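# Switch deadbolt latch to long backset, leave on bench

## Task

Change the deadbolt latch so it is set to its longer backset, with the latch resting on the bench, then open the grippers and pull the arms away; it only counts if the latch stays that way without the robot holding it.

## Robot and tools

Robot: two arms, left_arm and right_arm, each with six joints and a parallel gripper. Coordinates in results use one shared scene frame: origin on the table top midway between the arms, +x out over the table, +z up, left_arm on the +y side. The arm names do not match left or right in any picture.

Tool execute_actions takes {"actions": [...]} holding zero or one item. An empty list commands nothing and returns the state with camera pictures. A motion item is {"rows": [[...]], "steps": N}: N is 1 to 15 control steps of 1/30 s (default 15; a motion needs at least 7). Rows number 1 to 15; row k is used on step k and the final row repeats for remaining steps. A wait item is {"steps": N} with N up to 300 and no rows; it sends nothing new and counts from the previous result, your writing time included. Optional "pictures": true adds camera images to a non-empty call. A refused call moves nothing.

Each row is always 14 numbers covering both arms: left_arm waist, shoulder, elbow, wrist pitch, wrist yaw, wrist roll, grip, then right_arm in the same seven-number order. Joint values are absolute target angles in radians (not offsets), in the same form as the Joint positions readout. Stated ranges per arm: waist -2.618 to 3.054, shoulder 0.000 to 3.142, elbow 0.000 to 3.142, wrist pitch -1.571 to 1.571, wrist yaw -1.571 to 1.571, wrist roll -2.094 to 2.094. The true ends may sit up to 0.036 rad either side. A target more than 0.036 rad beyond a stated end, and further out than the joint currently is, gets the call refused; a target past the true end is clipped there and a "joint sent to its limit" line appears (possibly referring to an earlier action). Absence of that line does not prove more travel exists. Grip is an absolute value from -1 (closed) to +1 (fully open).

Motion limits: each step, the target passed to a joint stays within a fixed distance of its measured angle (waist 0.202, shoulder 0.258, elbow 0.238, wrist pitch 0.573, wrist yaw and roll 0.522 rad), and if the targets would move a gripper more than 70 mm from where it is, all of that arm's targets are pulled back proportionally. So large moves take several actions. Friction may leave a joint up to about 0.031 rad short, and commands smaller than that may not move it.

Timing: a result is produced 7 steps before its action finishes; those steps run while you write, and the next action begins afterward. Between calls the arms keep heading to the last row sent until they settle or a step is HELD; then only a new action moves them further. Fingers still in motion keep going.

Result lines: the state line shows each gripper's end_effector_position (metres) and end_effector_quat_wxyz in the scene frame; the point lies between the pads about 1 cm behind the fingertips, fingers point along gripper +z and close along its y axis. Reported positions can be off, more so at long reach. Joint positions list six angles in radians plus gripper opening in metres (0.093 fully open to 0.000 closed); Joint velocities give rates. grip_measured is the grip motor on the -1..+1 scale; pads meet near -0.94 and each millimetre of object width adds about 0.0208. Each gripper has a constant bias up to about 0.02 (about 1 mm in the opening). Fingers are spring-coupled: on contact they stop while the motor continues toward your number, so contact barely shows. On a rigid flat object the opening settles up to ~12 mm below its width (can read 0 on thin parts); soft, small or round items sink further. Commanding further below the width squeezes harder, up to roughly 50 to 62 N per pad (less for parts under ~5 mm; first touch can spike). Keep resending the closing value to keep holding. "joint command not followed" means a clearance check altered or blocked some joint targets; the rest of the row still ran. HELD marks steps where your row was not (fully) sent.

Heat: holding loads warms motors, even while you think. MOTOR HOT warns from 75 °C; at 90 °C that arm halts for 10 s (that threshold then disabled on it for 5 minutes, after which 90 °C halts it again); at 100 °C the arm and gripper go limp and drop until cooled. Both are reported as OVER-TEMPERATURE FAULT. Some heat carries into the next scene.

Cameras: cam_head_left, cam_head_right, cam_high, cam_low, cam_left_wrist, cam_right_wrist, each 672x504, with listed pinhole+radial calibrations (fixed cameras may be off by a couple of degrees and several millimetres; wrist camera poses derive from joint readings). zoom_image takes camera and region [x0, y0, x1, y1] in pixels from the top-left, at most 504 by 504, and returns a sharper crop of that camera's last image. show_instructions (no arguments) shows the reference image, a deadbolt latch manual showing the backset settings. finished_scene takes {"scene": n} for the current scene, is irreversible, reports success, and moves on; replying without any tool call ends everything.

Avoid: knocking anything off the table (fails), dropping, slamming or shoving hard, and letting the two arms collide or press each other. A loose object may occasionally get nudged by an outside push, so check before finishing. At the end the latch must sit on the bench at the longer backset with both grippers open and withdrawn.

Each tool is called after "Request:" as name([rows], argument=value, ...), one row to a line, values as JSON.

## Session

Request:
execute_actions(actions=[])

Request:
show_instructions()

Scene clock: 0.00 s of 4900.00 s.
left_arm: end_effector_position=(+0.3466, +0.6958, +0.1560) grip_measured=-0.922 end_effector_quat_wxyz=(+0.332, -0.063, +0.733, +0.590) | right_arm: end_effector_position=(+0.1572, +0.2609, +0.3611) grip_measured=+1.000 end_effector_quat_wxyz=(+0.553, +0.113, +0.643, +0.518)
Joint positions: left_arm=[ 0.667  1.944  0.895  0.952 -0.558  0.921  0.001] | right_arm=[1.557 1.88  1.452 0.679 0.937 0.723 0.093]
Joint velocities: left_arm=[ 0.012 -0.012  0.007  0.11  -0.007 -0.081 -0.   ] | right_arm=[-0.012 -0.022  0.012  0.037 -0.066  0.007  0.   ]
camera_calibration (this result's frames):
cam_left_wrist: T_world_to_cam=[[0.490922, -0.29666, -0.819139, 0.167684], [-0.869806, -0.113658, -0.480125, 0.492588], [0.0493319, 0.948196, -0.313834, -0.54498], [0, 0, 0, 1]] pos_world=[0.373021, 0.622479, 0.202827]
cam_right_wrist: T_world_to_cam=[[0.429106, -0.447102, -0.784836, 0.329759], [-0.664197, 0.432665, -0.609626, 0.250669], [0.612136, 0.78288, -0.111305, -0.177264], [0, 0, 0, 1]] pos_world=[0.133502, 0.177757, 0.391891]

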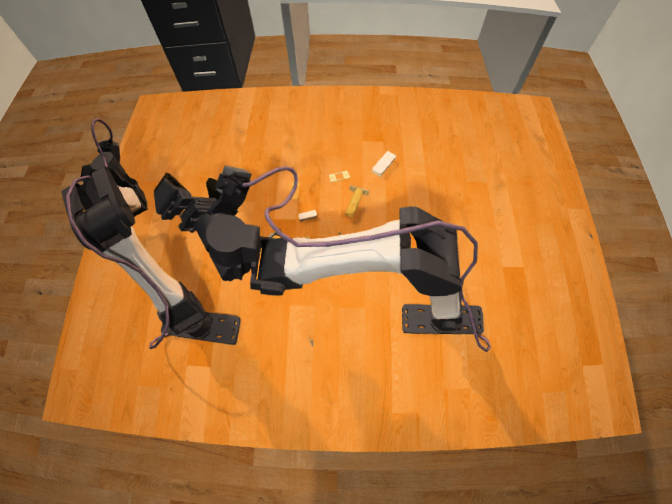

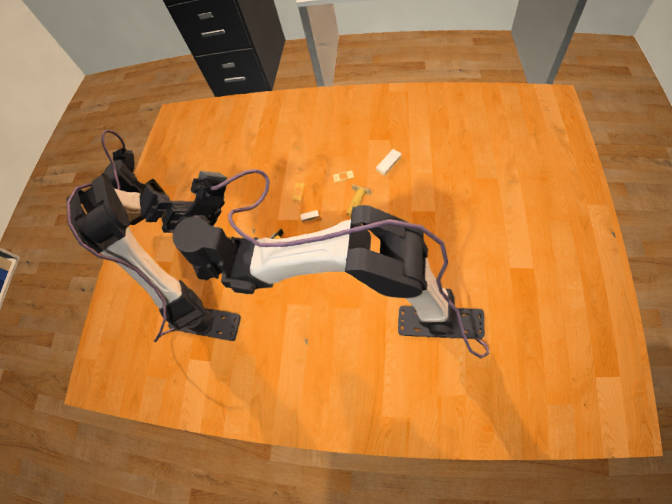

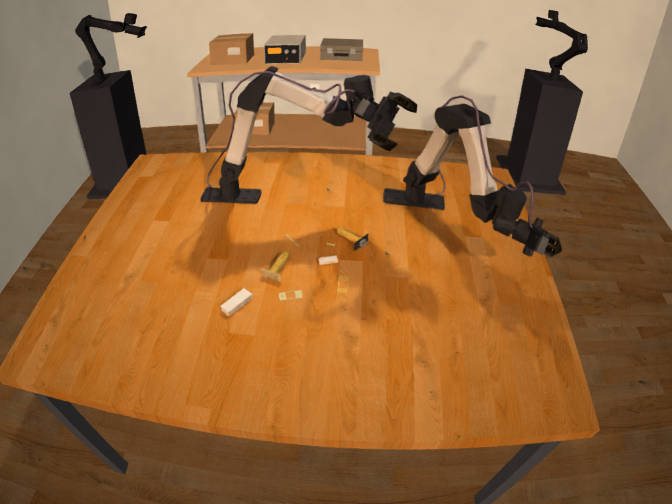

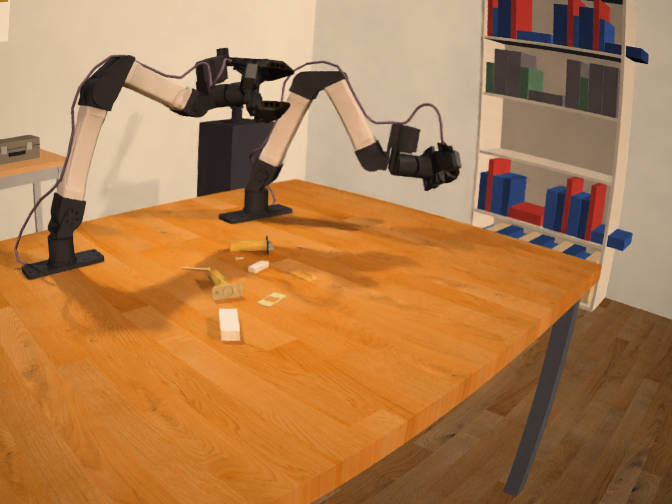

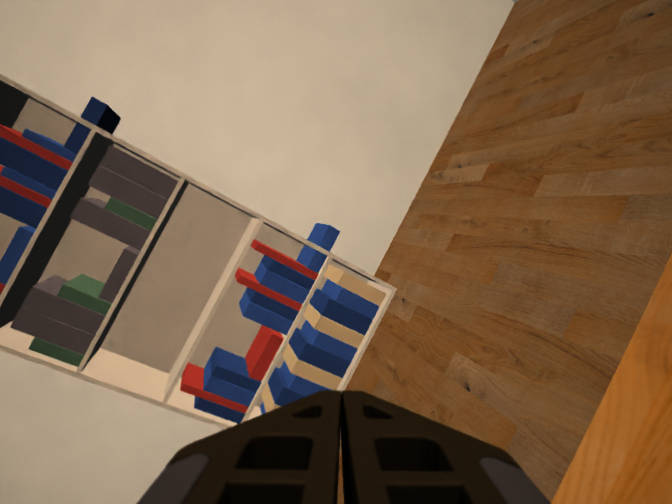

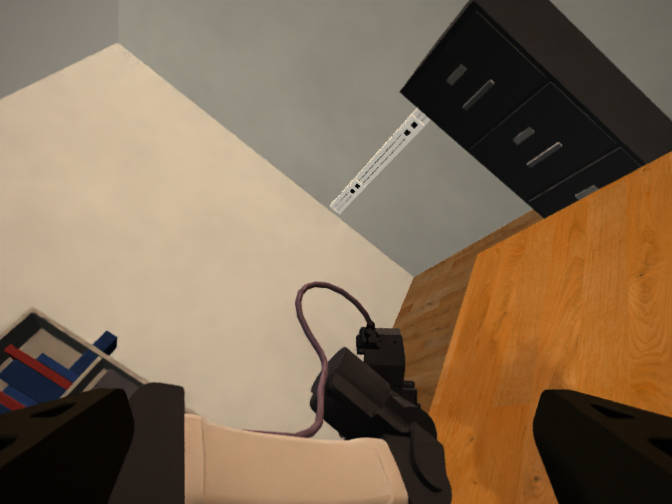

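Reference images for this scene: deadbolt latch manual.

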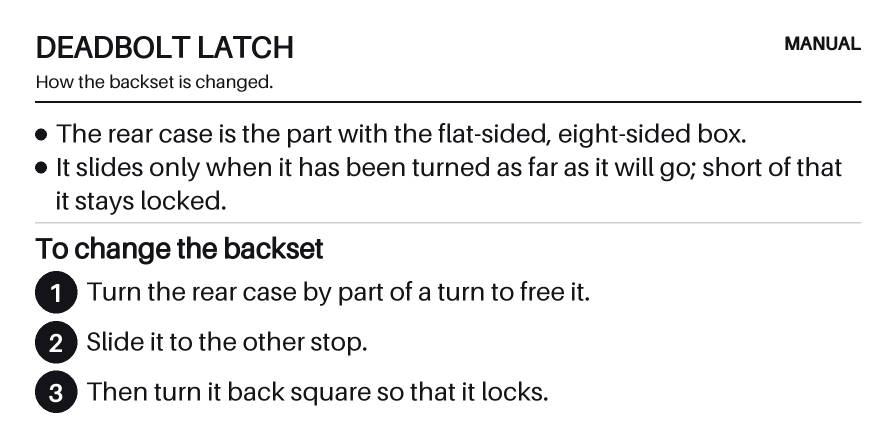

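Request:
execute_actions([
  {"rows":[[0.667,1.944,0.895,0.952,-0.558,0.921,-1,0.6,1.7,1.45,-1.3,0,0.92,0.2]]},
])

Request:
execute_actions([
  {"steps":75},
], pictures=true)

Scene clock: 1.33 s of 4900.00 s.
left_arm: end_effector_position=(+0.3466, +0.6958, +0.1560) grip_measured=-0.973 end_effector_quat_wxyz=(+0.332, -0.063, +0.733, +0.590) | right_arm: end_effector_position=(+0.2807, +0.2072, +0.3072) grip_measured=+0.203 end_effector_quat_wxyz=(+0.427, -0.008, +0.794, +0.433)
Joint positions: left_arm=[ 0.667  1.944  0.895  0.952 -0.558  0.921  0.   ] | right_arm=[ 1.141  1.705  1.449 -0.02   0.301  0.866  0.055]
Joint velocities: left_arm=[ 0.007 -0.007  0.002 -0.051  0.081  0.037  0.   ] | right_arm=[-1.458 -0.017  0.002 -1.795 -1.092  0.198 -0.   ]
Steps of this call (steps 1 to 32: nothing new was sent; steps 33 to 40: the first 8 steps of this action). Readings (joint positions):
33: left_arm=[0.667 1.944 0.895 0.952 -0.558 0.921] | right_arm=[1.537 1.856 1.452 0.591 0.850 0.755]
34: left_arm=[0.667 1.944 0.895 0.952 -0.558 0.921] | right_arm=[1.500 1.823 1.449 0.466 0.738 0.785]
36: left_arm=[0.667 1.944 0.895 0.952 -0.558 0.921] | right_arm=[1.383 1.756 1.449 0.258 0.535 0.829]
40: the state above

Scene clock: 3.83 s of 4900.00 s.
left_arm: end_effector_position=(+0.3466, +0.6958, +0.1560) grip_measured=-0.973 end_effector_quat_wxyz=(+0.332, -0.063, +0.733, +0.590) | right_arm: end_effector_position=(+0.2672, -0.0818, +0.1289) grip_measured=+0.202 end_effector_quat_wxyz=(+0.014, +0.173, +0.985, +0.007)
Joint positions: left_arm=[ 0.667  1.944  0.895  0.952 -0.558  0.921  0.   ] | right_arm=[ 0.594  1.705  1.449 -1.284  0.009  0.914  0.055]
Joint velocities: left_arm=[-0.002 -0.017 -0.012 -0.051 -0.037 -0.037  0.   ] | right_arm=[-0.012  0.012  0.002  0.022 -0.051 -0.007  0.   ]
Kept back: nothing.
Steps of this call (steps 1 to 7: the last 7 steps of your previous action; steps 8 to 45: the robot went on to your last target; steps 46 to 75: nothing new was sent). Readings (joint positions):
1: left_arm=[0.667 1.944 0.895 0.952 -0.558 0.921] | right_arm=[1.091 1.705 1.449 -0.083 0.266 0.872]
2: left_arm=[0.667 1.944 0.895 0.952 -0.558 0.921] | right_arm=[1.043 1.705 1.449 -0.151 0.235 0.876]
4: left_arm=[0.667 1.944 0.895 0.952 -0.558 0.921] | right_arm=[0.951 1.705 1.449 -0.283 0.185 0.883]
8: left_arm=[0.667 1.944 0.895 0.952 -0.558 0.921] | right_arm=[0.773 1.705 1.449 -0.535 0.118 0.893]
75: the state above
All arms were judged still, so your last target was given up. Only a new action makes them travel on or press farther. Fingers that are still opening or closing keep moving.
camera_calibration (this result's frames):
cam_left_wrist: T_world_to_cam=[[0.490922, -0.29666, -0.819139, 0.167684], [-0.869806, -0.113658, -0.480125, 0.492588], [0.0493319, 0.948196, -0.313834, -0.54498], [0, 0, 0, 1]] pos_world=[0.373021, 0.622479, 0.202827]
cam_right_wrist: T_world_to_cam=[[-0.330193, -0.943755, -0.0172719, 0.0104348], [-0.874367, 0.29892, 0.382268, 0.247819], [-0.355605, 0.141324, -0.92389, 0.308592], [0, 0, 0, 1]] pos_world=[0.329867, -0.107842, 0.190552]

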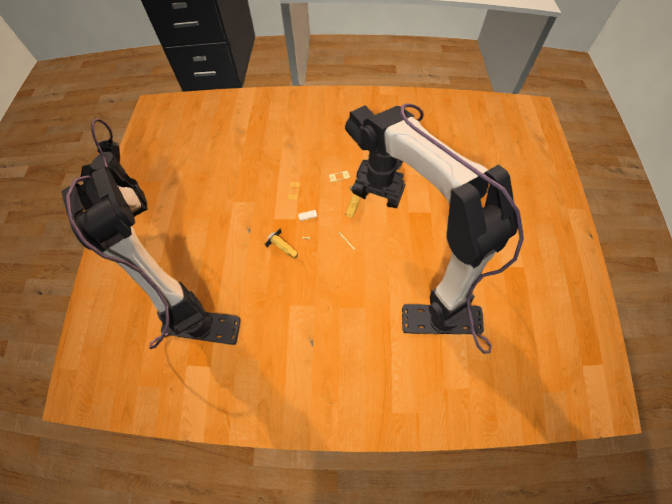

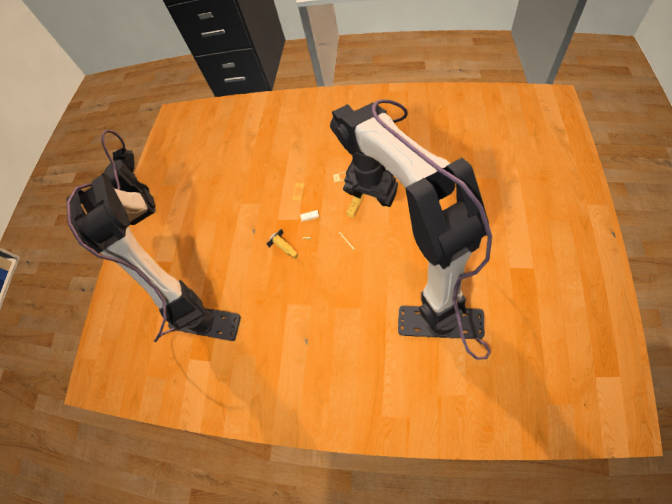

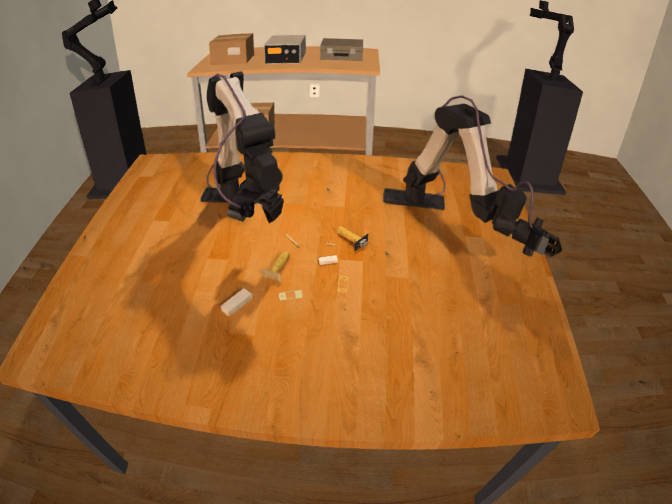

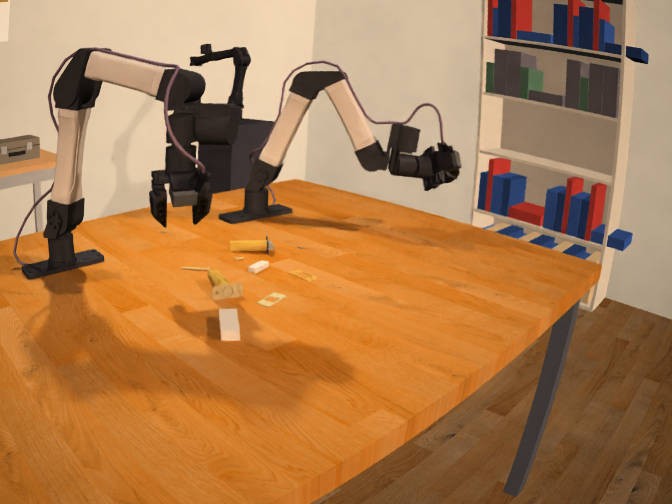

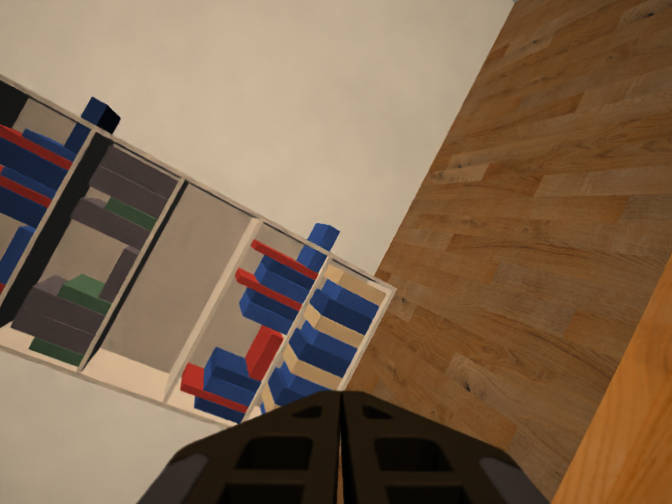

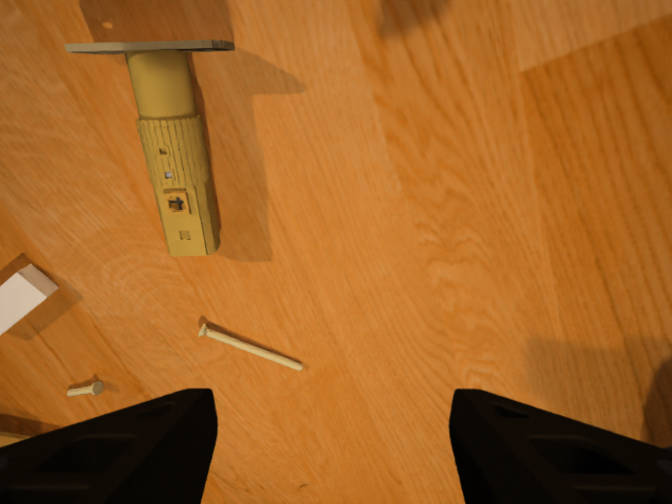

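Request:
execute_actions([
  {"rows":[[-0.4,1.6,0.4,1.2,0,-1.58,-0.1,0.68,2.008,1.575,-1.15,0,1.0,0.2]]},
])

Request:
execute_actions([
  {"steps":45},
], pictures=true)

Scene clock: 4.40 s of 4900.00 s.
left_arm: end_effector_position=(+0.3857, +0.5316, +0.1893) grip_measured=-0.101 end_effector_quat_wxyz=(+0.606, -0.031, +0.704, +0.371) | right_arm: end_effector_position=(+0.2899, -0.0290, +0.0479) grip_measured=+0.202 end_effector_quat_wxyz=(-0.026, +0.161, +0.986, -0.031)
Joint positions: left_arm=[ 0.419  1.675  0.59   1.094 -0.258  0.508  0.04 ] | right_arm=[ 0.681  2.037  1.558 -1.173  0.005  0.978  0.055]
Joint velocities: left_arm=[-1.316 -0.799 -1.258  0.725  0.886 -1.751  0.   ] | right_arm=[ 0.042  0.354  0.012 -0.022  0.007  0.11   0.001]
Steps of this call (steps 1 to 9: nothing new was sent; steps 10 to 17: the first 8 steps of this action). Readings (joint positions):
10: left_arm=[0.661 1.930 0.878 0.962 -0.527 0.883] | right_arm=[0.600 1.730 1.469 -1.294 0.011 0.925]
11: left_arm=[0.644 1.900 0.839 0.976 -0.487 0.837] | right_arm=[0.613 1.776 1.505 -1.288 0.011 0.937]
13: left_arm=[0.585 1.824 0.758 1.007 -0.406 0.740] | right_arm=[0.646 1.891 1.552 -1.234 0.011 0.956]
17: the state above

Scene clock: 5.90 s of 4900.00 s.
left_arm: end_effector_position=(+0.3447, +0.1447, +0.1672) grip_measured=-0.101 end_effector_quat_wxyz=(+0.361, -0.367, +0.609, -0.603) | right_arm: end_effector_position=(+0.2915, -0.0274, +0.0516) grip_measured=+0.202 end_effector_quat_wxyz=(-0.020, +0.169, +0.985, -0.025)
Joint positions: left_arm=[-0.406  1.625  0.422  1.191 -0.001 -1.574  0.04 ] | right_arm=[ 0.681  2.026  1.558 -1.167  0.004  0.994  0.055]
Joint velocities: left_arm=[-0.007 -0.017  0.007 -0.022 -0.022  0.007 -0.002] | right_arm=[-0.007 -0.012  0.017 -0.022  0.007  0.022  0.   ]
Kept back: nothing.
Steps of this call (steps 1 to 7: the last 7 steps of your previous action; steps 8 to 45: the robot went on to your last target). Readings (joint positions):
1: left_arm=[0.371 1.652 0.548 1.114 -0.226 0.442] | right_arm=[0.681 2.043 1.558 -1.171 0.004 0.981]
2: left_arm=[0.319 1.637 0.513 1.129 -0.197 0.372] | right_arm=[0.681 2.043 1.558 -1.171 0.004 0.983]
4: left_arm=[0.207 1.626 0.461 1.147 -0.147 0.217] | right_arm=[0.681 2.033 1.558 -1.168 0.004 0.987]
8: left_arm=[-0.049 1.625 0.423 1.160 -0.077 -0.130] | right_arm=[0.681 2.026 1.558 -1.168 0.004 0.991]
45: the state above
camera_calibration (this result's frames):
cam_left_wrist: T_world_to_cam=[[0.0164854, 0.00392207, 0.999856, -0.169767], [-0.798687, -0.601546, 0.0155282, 0.396853], [0.60152, -0.798829, -0.00678421, -0.00771673], [0, 0, 0, 1]] pos_world=[0.324402, 0.233226, 0.163527]
cam_right_wrist: T_world_to_cam=[[-0.321515, -0.945138, 0.0578083, 0.0619682], [-0.844007, 0.313719, 0.435009, 0.271138], [-0.429279, 0.091071, -0.898569, 0.25698], [0, 0, 0, 1]] pos_world=[0.359082, -0.049896, 0.109384]

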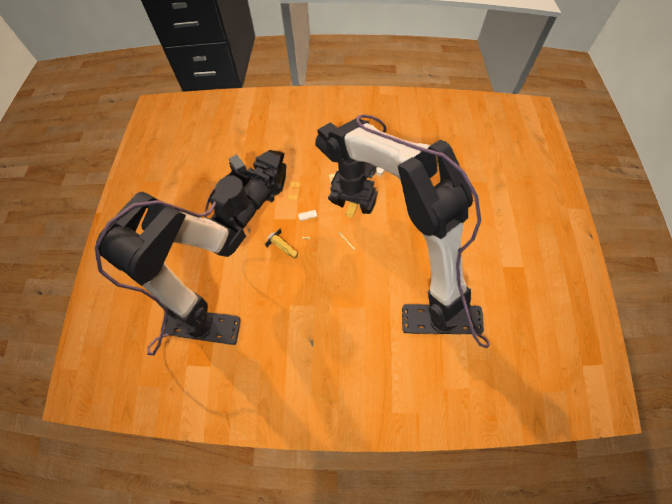

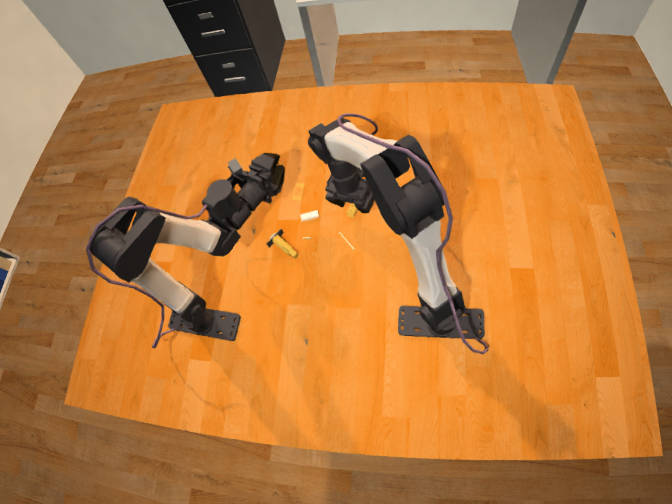

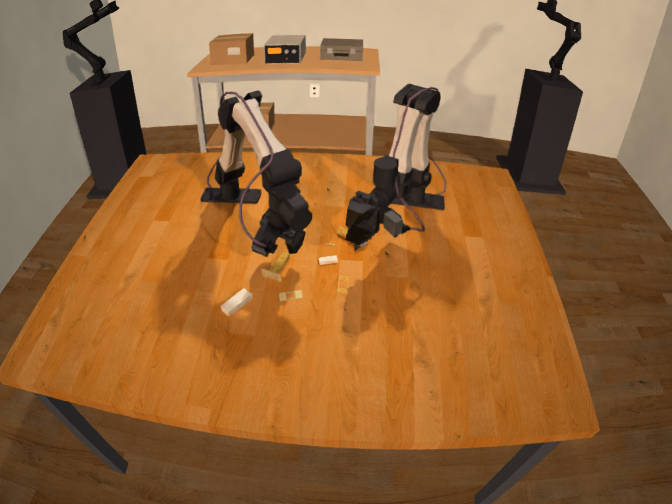

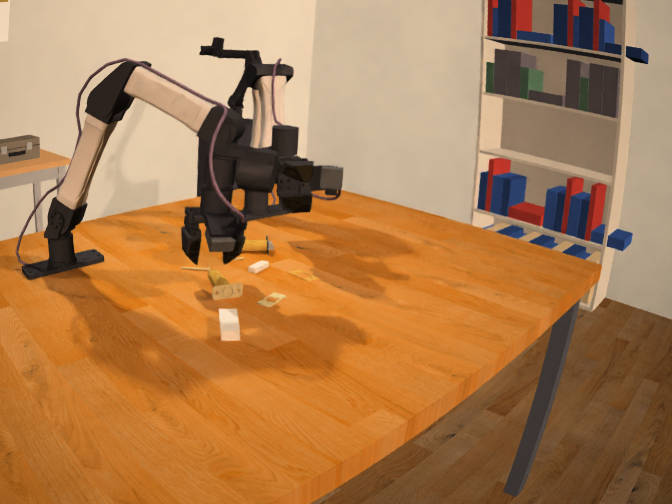

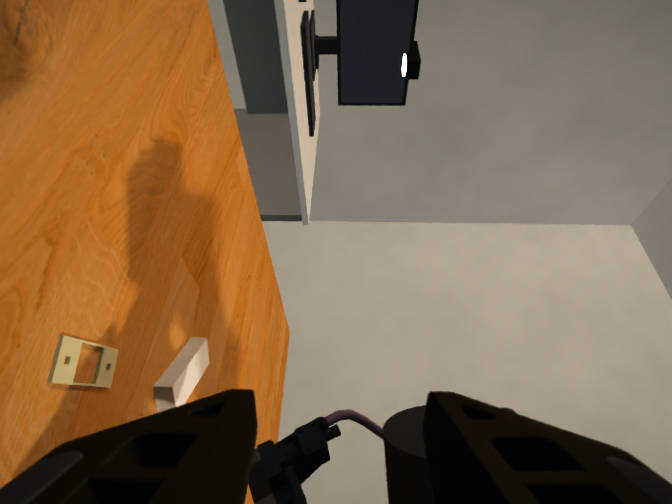

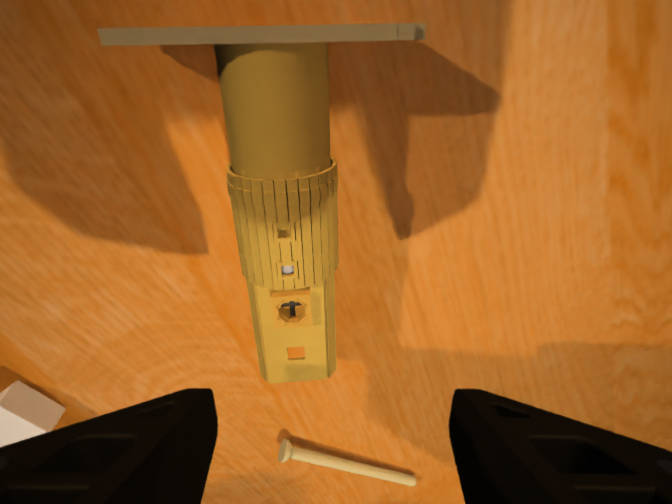

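Request:
execute_actions([
  {"rows":[[-0.2,1.6,0.4,1.2,0,-1.58,-0.1,0.66,2.02,1.51,-1.06,0,0.98,0.2]]},
])

Request:
execute_actions([
  {"rows":[[-0.2,1.6,0.4,1.2,0,-1.58,-0.1,0.66,2.035,1.44,-0.965,0,0.98,0.2]]},
])

Request:
execute_actions([
  {"steps":15},
], pictures=true)

Scene clock: 6.47 s of 4900.00 s.
left_arm: end_effector_position=(+0.3780, +0.2274, +0.1672) grip_measured=-0.101 end_effector_quat_wxyz=(+0.423, -0.431, +0.566, -0.561) | right_arm: end_effector_position=(+0.3020, -0.0260, +0.0444) grip_measured=+0.202 end_effector_quat_wxyz=(-0.005, +0.173, +0.985, -0.008)
Joint positions: left_arm=[-0.195  1.625  0.422  1.191 -0.005 -1.575  0.04 ] | right_arm=[ 0.667  2.026  1.53  -1.094  0.004  0.988  0.055]
Joint velocities: left_arm=[-0.002  0.002  0.012 -0.007 -0.007 -0.037  0.   ] | right_arm=[-0.007 -0.022  0.002  0.125  0.081  0.007  0.001]
Steps of this call (steps 1 to 9: the robot went on to your last target; steps 10 to 17: the first 8 steps of this action). Readings (joint positions):
10: left_arm=[-0.379 1.625 0.422 1.191 0.018 -1.575] | right_arm=[0.681 2.026 1.553 -1.156 0.004 0.993]
11: left_arm=[-0.326 1.625 0.422 1.191 0.023 -1.575] | right_arm=[0.678 2.026 1.546 -1.139 0.004 0.992]
13: left_arm=[-0.227 1.625 0.422 1.191 0.007 -1.575] | right_arm=[0.673 2.026 1.534 -1.115 0.004 0.989]
17: the state above

Scene clock: 6.97 s of 4900.00 s.
left_arm: end_effector_position=(+0.3780, +0.2274, +0.1673) grip_measured=-0.101 end_effector_quat_wxyz=(+0.423, -0.431, +0.566, -0.561) | right_arm: end_effector_position=(+0.2999, -0.0276, +0.0236) grip_measured=+0.202 end_effector_quat_wxyz=(-0.003, +0.172, +0.985, -0.006)
Joint positions: left_arm=[-0.195  1.625  0.422  1.192 -0.005 -1.576  0.04 ] | right_arm=[ 0.667  2.034  1.455 -1.005  0.004  0.986  0.055]
Joint velocities: left_arm=[ 0.022  0.017 -0.007  0.007  0.037 -0.022  0.001] | right_arm=[-0.012 -0.002 -0.012  0.168  0.037  0.022  0.   ]
Steps of this call (steps 1 to 7: the last 7 steps of your previous action; steps 8 to 15: the first 8 steps of this action). Readings (joint positions):
8: left_arm=[-0.195 1.625 0.422 1.191 -0.005 -1.576] | right_arm=[0.667 2.025 1.517 -1.062 0.004 0.986]
9: left_arm=[-0.195 1.625 0.422 1.191 -0.005 -1.576] | right_arm=[0.667 2.024 1.501 -1.041 0.004 0.986]
11: left_arm=[-0.195 1.625 0.422 1.191 -0.005 -1.576] | right_arm=[0.667 2.028 1.471 -1.020 0.004 0.986]
15: the state above

Scene clock: 7.47 s of 4900.00 s.
left_arm: end_effector_position=(+0.3780, +0.2274, +0.1673) grip_measured=-0.101 end_effector_quat_wxyz=(+0.423, -0.431, +0.566, -0.561) | right_arm: end_effector_position=(+0.3040, -0.0245, +0.0236) grip_measured=+0.202 end_effector_quat_wxyz=(+0.004, +0.172, +0.985, +0.002)
Joint positions: left_arm=[-0.195  1.625  0.422  1.192 -0.005 -1.576  0.04 ] | right_arm=[ 0.667  2.034  1.455 -0.984  0.004  0.986  0.055]
Joint velocities: left_arm=[-0.002 -0.002 -0.007  0.037  0.066 -0.066 -0.001] | right_arm=[ 0.002 -0.002  0.007  0.051  0.022  0.007  0.   ]
Kept back: nothing.
Steps of this call (steps 1 to 7: the last 7 steps of your previous action; steps 8 to 15: the robot went on to your last target). Readings (joint positions):
1: left_arm=[-0.195 1.625 0.422 1.192 -0.005 -1.576] | right_arm=[0.667 2.034 1.455 -1.000 0.004 0.986]
2: left_arm=[-0.195 1.625 0.422 1.192 -0.005 -1.576] | right_arm=[0.667 2.034 1.455 -0.996 0.004 0.986]
4: left_arm=[-0.195 1.625 0.422 1.192 -0.005 -1.576] | right_arm=[0.667 2.034 1.455 -0.991 0.004 0.986]
8: left_arm=[-0.195 1.625 0.422 1.192 -0.005 -1.576] | right_arm=[0.667 2.034 1.455 -0.986 0.004 0.986]
15: the state above
camera_calibration (this result's frames):
cam_left_wrist: T_world_to_cam=[[0.0153031, 0.00887177, 0.999844, -0.171409], [-0.652121, -0.757931, 0.0167063, 0.45317], [0.757961, -0.652274, -0.00581321, -0.0543319], [0, 0, 0, 1]] pos_world=[0.339326, 0.309553, 0.163496]
cam_right_wrist: T_world_to_cam=[[-0.328876, -0.944368, -0.00303359, 0.0740652], [-0.86644, 0.300456, 0.398759, 0.300387], [-0.375664, 0.13377, -0.917051, 0.222058], [0, 0, 0, 1]] pos_world=[0.368045, -0.0500132, 0.084081]

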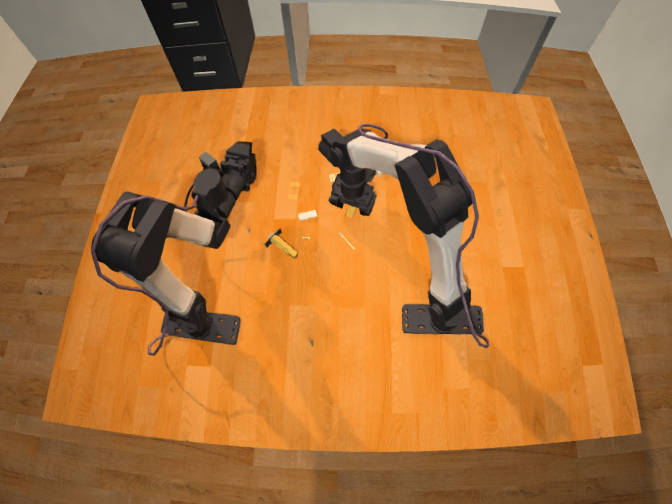

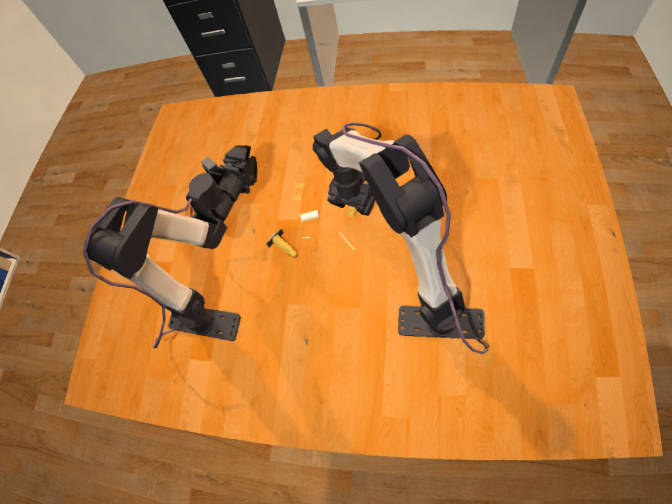

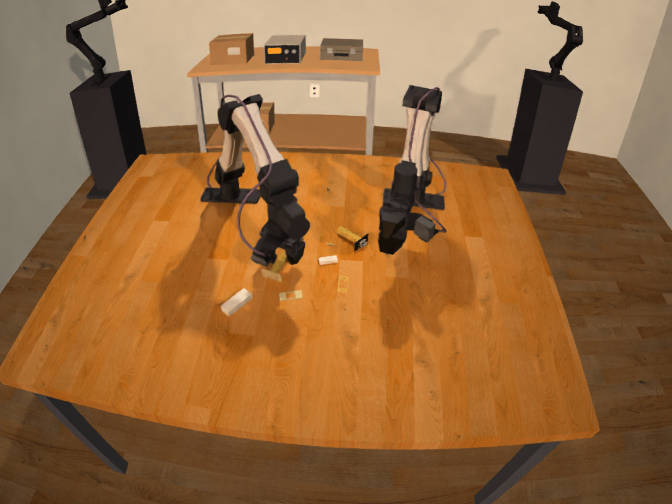

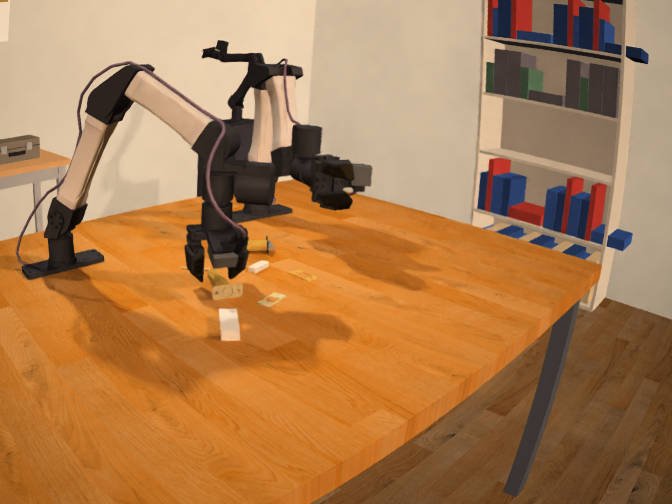

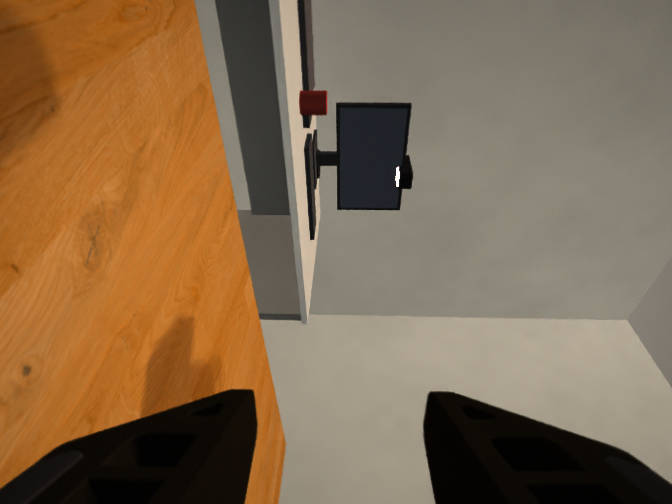

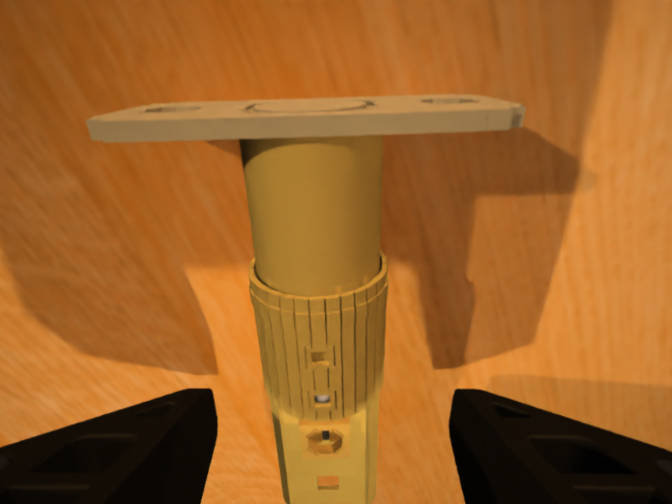

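Shift back ~7mm and lower.

Request:
execute_actions([
  {"rows":[[-0.2,1.6,0.4,1.2,0,-1.58,-0.1,0.693,2.035,1.415,-0.955,0,0.97,0.2]]},
])

Request:
execute_actions([
  {"rows":[[-0.2,1.6,0.4,1.2,0,-1.58,-0.1,0.693,2.035,1.415,-0.955,0,0.97,-0.8]]},
])

Request:
execute_actions([
  {"rows":[[-0.2,1.6,0.4,1.2,0,-1.58,-0.1,0.6,1.9,1.5,-1.15,0,0.97,-0.8]]},
])

Request:
execute_actions([
  {"rows":[[-0.2,1.6,0.4,1.2,0,-1.58,-0.1,0.55,1.678,1.52,-1.41,0,-1.62,-0.8]]},
])

Request:
execute_actions([
  {"steps":30},
])

Request:
execute_actions([
  {"rows":[[-0.934,1.76,0.42,1.35,0,-1.58,-0.1,0.55,1.678,1.52,-1.41,0,-1.62,-0.8]]},
])

Request:
execute_actions([
  {"steps":30},
], pictures=true)

Scene clock: 8.20 s of 4900.00 s.
left_arm: end_effector_position=(+0.3780, +0.2274, +0.1673) grip_measured=-0.101 end_effector_quat_wxyz=(+0.423, -0.431, +0.566, -0.561) | right_arm: end_effector_position=(+0.2960, -0.0214, +0.0187) grip_measured=+0.202 end_effector_quat_wxyz=(+0.001, +0.158, +0.987, -0.002)
Joint positions: left_arm=[-0.195  1.625  0.422  1.192 -0.005 -1.576  0.04 ] | right_arm=[ 0.687  2.034  1.435 -0.974  0.004  0.978  0.055]
Joint velocities: left_arm=[-0.017  0.002  0.002 -0.066  0.051 -0.051 -0.001] | right_arm=[-0.002 -0.002  0.002  0.066 -0.037 -0.051  0.   ]
Steps of this call (steps 1 to 14: the robot went on to your last target; steps 15 to 22: the first 8 steps of this action). Readings (joint positions):
15: left_arm=[-0.195 1.625 0.422 1.192 -0.005 -1.576] | right_arm=[0.668 2.034 1.452 -0.980 0.004 0.985]
16: left_arm=[-0.195 1.625 0.422 1.192 -0.005 -1.576] | right_arm=[0.671 2.034 1.448 -0.977 0.004 0.983]
18: left_arm=[-0.195 1.625 0.422 1.192 -0.005 -1.576] | right_arm=[0.679 2.034 1.439 -0.975 0.004 0.980]
22: the state above

Scene clock: 8.70 s of 4900.00 s.
left_arm: end_effector_position=(+0.3780, +0.2274, +0.1673) grip_measured=-0.101 end_effector_quat_wxyz=(+0.423, -0.431, +0.566, -0.561) | right_arm: end_effector_position=(+0.2963, -0.0211, +0.0187) grip_measured=-0.656 end_effector_quat_wxyz=(+0.001, +0.158, +0.988, -0.002)
Joint positions: left_arm=[-0.195  1.625  0.422  1.192 -0.005 -1.576  0.04 ] | right_arm=[ 0.687  2.034  1.435 -0.973  0.004  0.976  0.014]
Joint velocities: left_arm=[-0.002 -0.007 -0.007  0.066  0.007  0.007 -0.001] | right_arm=[-0.007  0.002  0.002  0.007  0.022 -0.037 -0.   ]
Steps of this call (steps 1 to 7: the last 7 steps of your previous action; steps 8 to 15: the first 8 steps of this action). Readings (joint positions):
8: left_arm=[-0.195 1.625 0.422 1.192 -0.005 -1.576] | right_arm=[0.687 2.034 1.435 -0.973 0.004 0.976]
9: left_arm=[-0.195 1.625 0.422 1.192 -0.005 -1.576] | right_arm=[0.687 2.034 1.435 -0.973 0.004 0.976]
11: left_arm=[-0.195 1.625 0.422 1.192 -0.005 -1.576] | right_arm=[0.687 2.034 1.435 -0.973 0.004 0.976]
15: the state above

Scene clock: 9.20 s of 4900.00 s.
left_arm: end_effector_position=(+0.3780, +0.2274, +0.1673) grip_measured=-0.101 end_effector_quat_wxyz=(+0.423, -0.431, +0.566, -0.561) | right_arm: end_effector_position=(+0.3086, -0.0543, +0.0757) grip_measured=-0.656 end_effector_quat_wxyz=(+0.016, +0.203, +0.979, +0.015)
Joint positions: left_arm=[-0.195  1.625  0.422  1.192 -0.005 -1.576  0.04 ] | right_arm=[ 0.593  1.902  1.482 -1.106  0.     0.974  0.014]
Joint velocities: left_arm=[-0.012  0.007 -0.012 -0.037  0.037  0.022 -0.002] | right_arm=[-0.017 -0.09   0.061 -0.11   0.022 -0.081 -0.001]
Steps of this call (steps 1 to 7: the last 7 steps of your previous action; steps 8 to 15: the first 8 steps of this action). Readings (joint positions):
8: left_arm=[-0.195 1.625 0.422 1.192 -0.005 -1.576] | right_arm=[0.680 2.024 1.438 -0.986 -0.001 0.975]
9: left_arm=[-0.195 1.625 0.422 1.192 -0.005 -1.576] | right_arm=[0.667 2.007 1.440 -1.015 -0.005 0.974]
11: left_arm=[-0.195 1.625 0.422 1.192 -0.005 -1.576] | right_arm=[0.628 1.957 1.454 -1.068 -0.006 0.974]
15: the state above

Scene clock: 9.70 s of 4900.00 s.
left_arm: end_effector_position=(+0.3780, +0.2274, +0.1673) grip_measured=-0.101 end_effector_quat_wxyz=(+0.423, -0.431, +0.566, -0.561) | right_arm: end_effector_position=(+0.2702, -0.0927, +0.1530) grip_measured=-0.656 end_effector_quat_wxyz=(+0.027, -0.132, +0.991, +0.012)
Joint positions: left_arm=[-0.195  1.625  0.422  1.192 -0.005 -1.576  0.04 ] | right_arm=[ 0.554  1.671  1.505 -1.347 -0.001  0.261  0.014]
Joint velocities: left_arm=[-0.017 -0.012  0.002  0.037 -0.007  0.037 -0.001] | right_arm=[ 0.002 -0.295  0.11  -0.447  0.022 -2.791  0.   ]
Steps of this call (steps 1 to 7: the last 7 steps of your previous action; steps 8 to 15: the first 8 steps of this action). Readings (joint positions):
8: left_arm=[-0.195 1.625 0.422 1.192 -0.005 -1.576] | right_arm=[0.591 1.889 1.483 -1.145 -0.001 0.915]
9: left_arm=[-0.195 1.625 0.422 1.192 -0.005 -1.576] | right_arm=[0.587 1.866 1.483 -1.179 -0.002 0.840]
11: left_arm=[-0.195 1.625 0.422 1.192 -0.005 -1.576] | right_arm=[0.572 1.785 1.483 -1.246 -0.002 0.659]
15: the state above

Scene clock: 10.70 s of 4900.00 s.
left_arm: end_effector_position=(+0.3780, +0.2274, +0.1673) grip_measured=-0.101 end_effector_quat_wxyz=(+0.423, -0.431, +0.566, -0.561) | right_arm: end_effector_position=(+0.2604, -0.0985, +0.1526) grip_measured=-0.657 end_effector_quat_wxyz=(-0.004, +0.874, -0.486, +0.002)
Joint positions: left_arm=[-0.195  1.625  0.422  1.192 -0.005 -1.576  0.04 ] | right_arm=[ 0.554  1.673  1.507 -1.396 -0.001 -1.601  0.014]
Joint velocities: left_arm=[ 0.007 -0.002 -0.002  0.022 -0.007  0.007  0.001] | right_arm=[ 0.007  0.007 -0.007 -0.037 -0.022 -0.168 -0.   ]
Kept back: nothing.
Steps of this call (steps 1 to 7: the last 7 steps of your previous action; steps 8 to 30: the robot went on to your last target). Readings (joint positions):
1: left_arm=[-0.195 1.625 0.422 1.192 -0.005 -1.576] | right_arm=[0.554 1.666 1.507 -1.359 -0.001 0.161]
2: left_arm=[-0.195 1.625 0.422 1.192 -0.005 -1.576] | right_arm=[0.554 1.666 1.507 -1.367 -0.001 0.061]
4: left_arm=[-0.195 1.625 0.422 1.192 -0.005 -1.576] | right_arm=[0.554 1.671 1.507 -1.381 -0.001 -0.139]
8: left_arm=[-0.195 1.625 0.422 1.192 -0.005 -1.576] | right_arm=[0.554 1.673 1.507 -1.391 -0.001 -0.538]
30: the state above

Scene clock: 10.97 s of 4900.00 s.
left_arm: end_effector_position=(+0.2786, +0.0438, +0.1428) grip_measured=-0.101 end_effector_quat_wxyz=(+0.271, -0.282, +0.659, -0.642) | right_arm: end_effector_position=(+0.2604, -0.0985, +0.1526) grip_measured=-0.657 end_effector_quat_wxyz=(-0.004, +0.877, -0.481, +0.002)
Joint positions: left_arm=[-0.696  1.753  0.424  1.3   -0.014 -1.576  0.04 ] | right_arm=[ 0.554  1.673  1.507 -1.396 -0.001 -1.611  0.014]
Joint velocities: left_arm=[-2.024 -0.012  0.007  0.242  0.125  0.037  0.001] | right_arm=[-0.007  0.007 -0.012 -0.022  0.022  0.022  0.   ]
Steps of this call (steps 1 to 8: the first 8 steps of this action). Readings (joint positions):
1: left_arm=[-0.220 1.642 0.422 1.219 -0.022 -1.576] | right_arm=[0.554 1.673 1.507 -1.396 -0.001 -1.603]
2: left_arm=[-0.274 1.672 0.424 1.256 -0.028 -1.576] | right_arm=[0.554 1.673 1.507 -1.396 -0.001 -1.606]
4: left_arm=[-0.409 1.724 0.424 1.283 -0.024 -1.576] | right_arm=[0.554 1.673 1.507 -1.396 -0.001 -1.608]
8: the state above

Scene clock: 11.97 s of 4900.00 s.
left_arm: end_effector_position=(+0.1928, -0.0240, +0.1527) grip_measured=-0.101 end_effector_quat_wxyz=(+0.185, -0.187, +0.677, -0.687) | right_arm: end_effector_position=(+0.2604, -0.0985, +0.1526) grip_measured=-0.657 end_effector_quat_wxyz=(-0.004, +0.877, -0.480, +0.002)
Joint positions: left_arm=[-0.942  1.753  0.424  1.341  0.012 -1.576  0.04 ] | right_arm=[ 0.554  1.673  1.507 -1.396 -0.001 -1.614  0.014]
Joint velocities: left_arm=[ 0.012 -0.007 -0.007 -0.037  0.081 -0.022  0.001] | right_arm=[ 0.007  0.002 -0.007 -0.037  0.022  0.022  0.001]
Kept back: nothing.
Steps of this call (steps 1 to 7: the last 7 steps of your previous action; steps 8 to 30: the robot went on to your last target). Readings (joint positions):
1: left_arm=[-0.768 1.753 0.424 1.308 -0.012 -1.576] | right_arm=[0.554 1.673 1.507 -1.396 -0.001 -1.612]
2: left_arm=[-0.837 1.753 0.424 1.315 -0.008 -1.576] | right_arm=[0.554 1.673 1.507 -1.396 -0.001 -1.612]
4: left_arm=[-0.926 1.753 0.424 1.325 0.009 -1.576] | right_arm=[0.554 1.673 1.507 -1.396 -0.001 -1.613]
8: left_arm=[-0.942 1.753 0.424 1.335 0.012 -1.576] | right_arm=[0.554 1.673 1.507 -1.396 -0.001 -1.613]
30: the state above
All arms were judged still, so your last target was given up. Only a new action makes them travel on or press farther. Fingers that are still opening or closing keep moving.
camera_calibration (this result's frames):
cam_left_wrist: T_world_to_cam=[[0.0052375, 0.0166613, 0.999847, -0.14966], [-0.995414, -0.0954145, 0.00680425, 0.225673], [0.0955133, -0.995298, 0.0160852, 0.0380917], [0, 0, 0, 1]] pos_world=[0.221783, 0.0619385, 0.147489]
cam_right_wrist: T_world_to_cam=[[0.836314, 0.54814, 0.0109868, -0.168318], [0.49727, -0.766834, 0.405817, -0.227883], [0.23087, -0.333927, -0.913888, 0.129381], [0, 0, 0, 1]] pos_world=[0.224216, -0.0392824, 0.212568]

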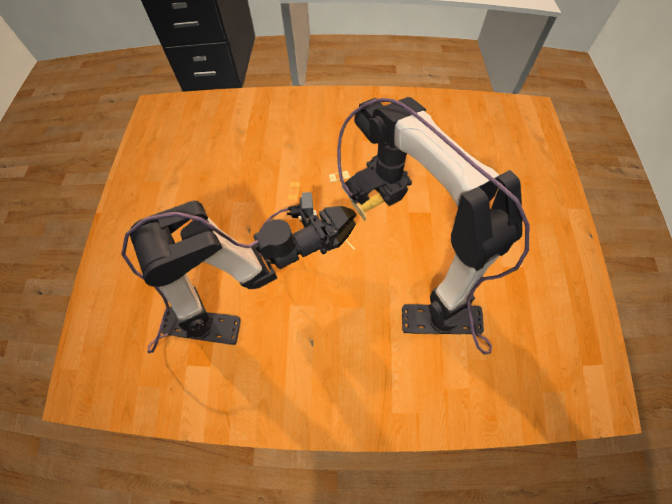

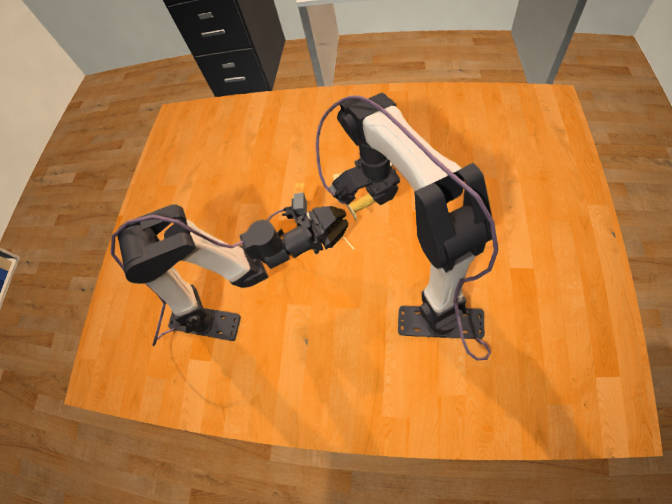

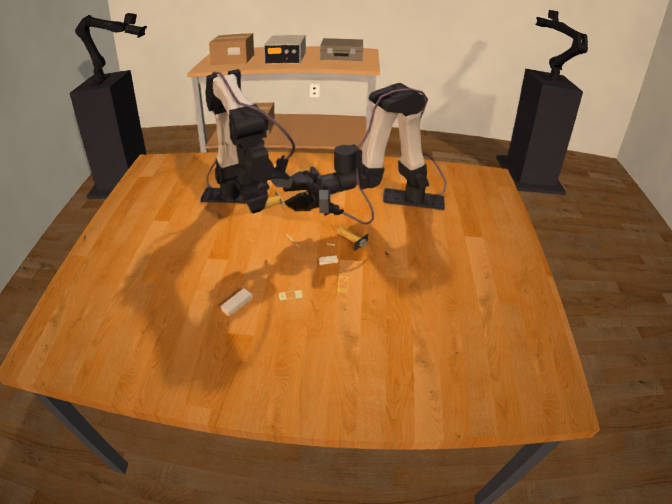

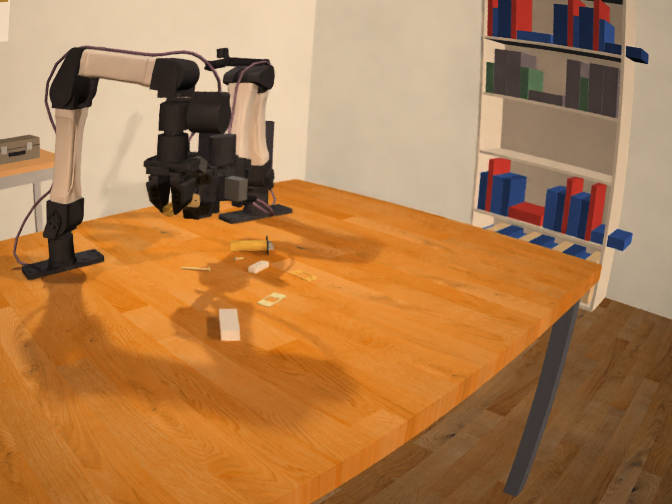

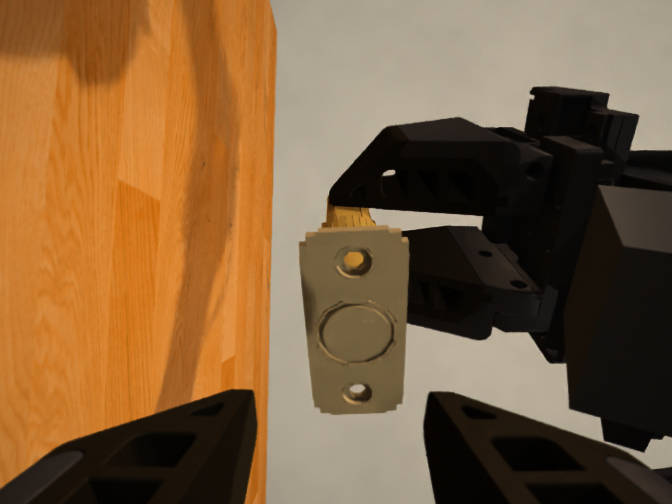

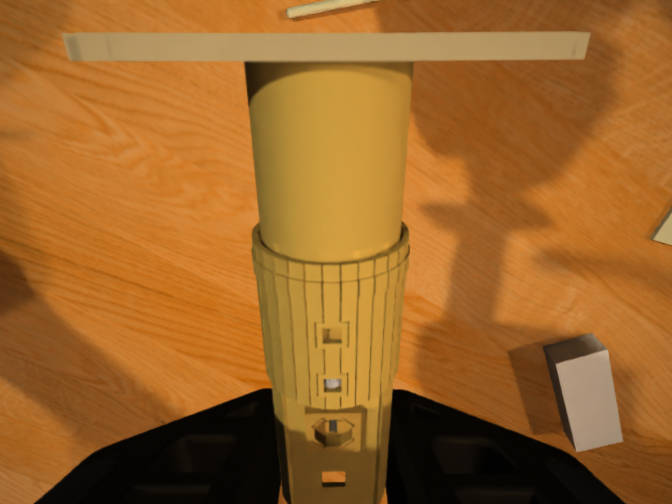

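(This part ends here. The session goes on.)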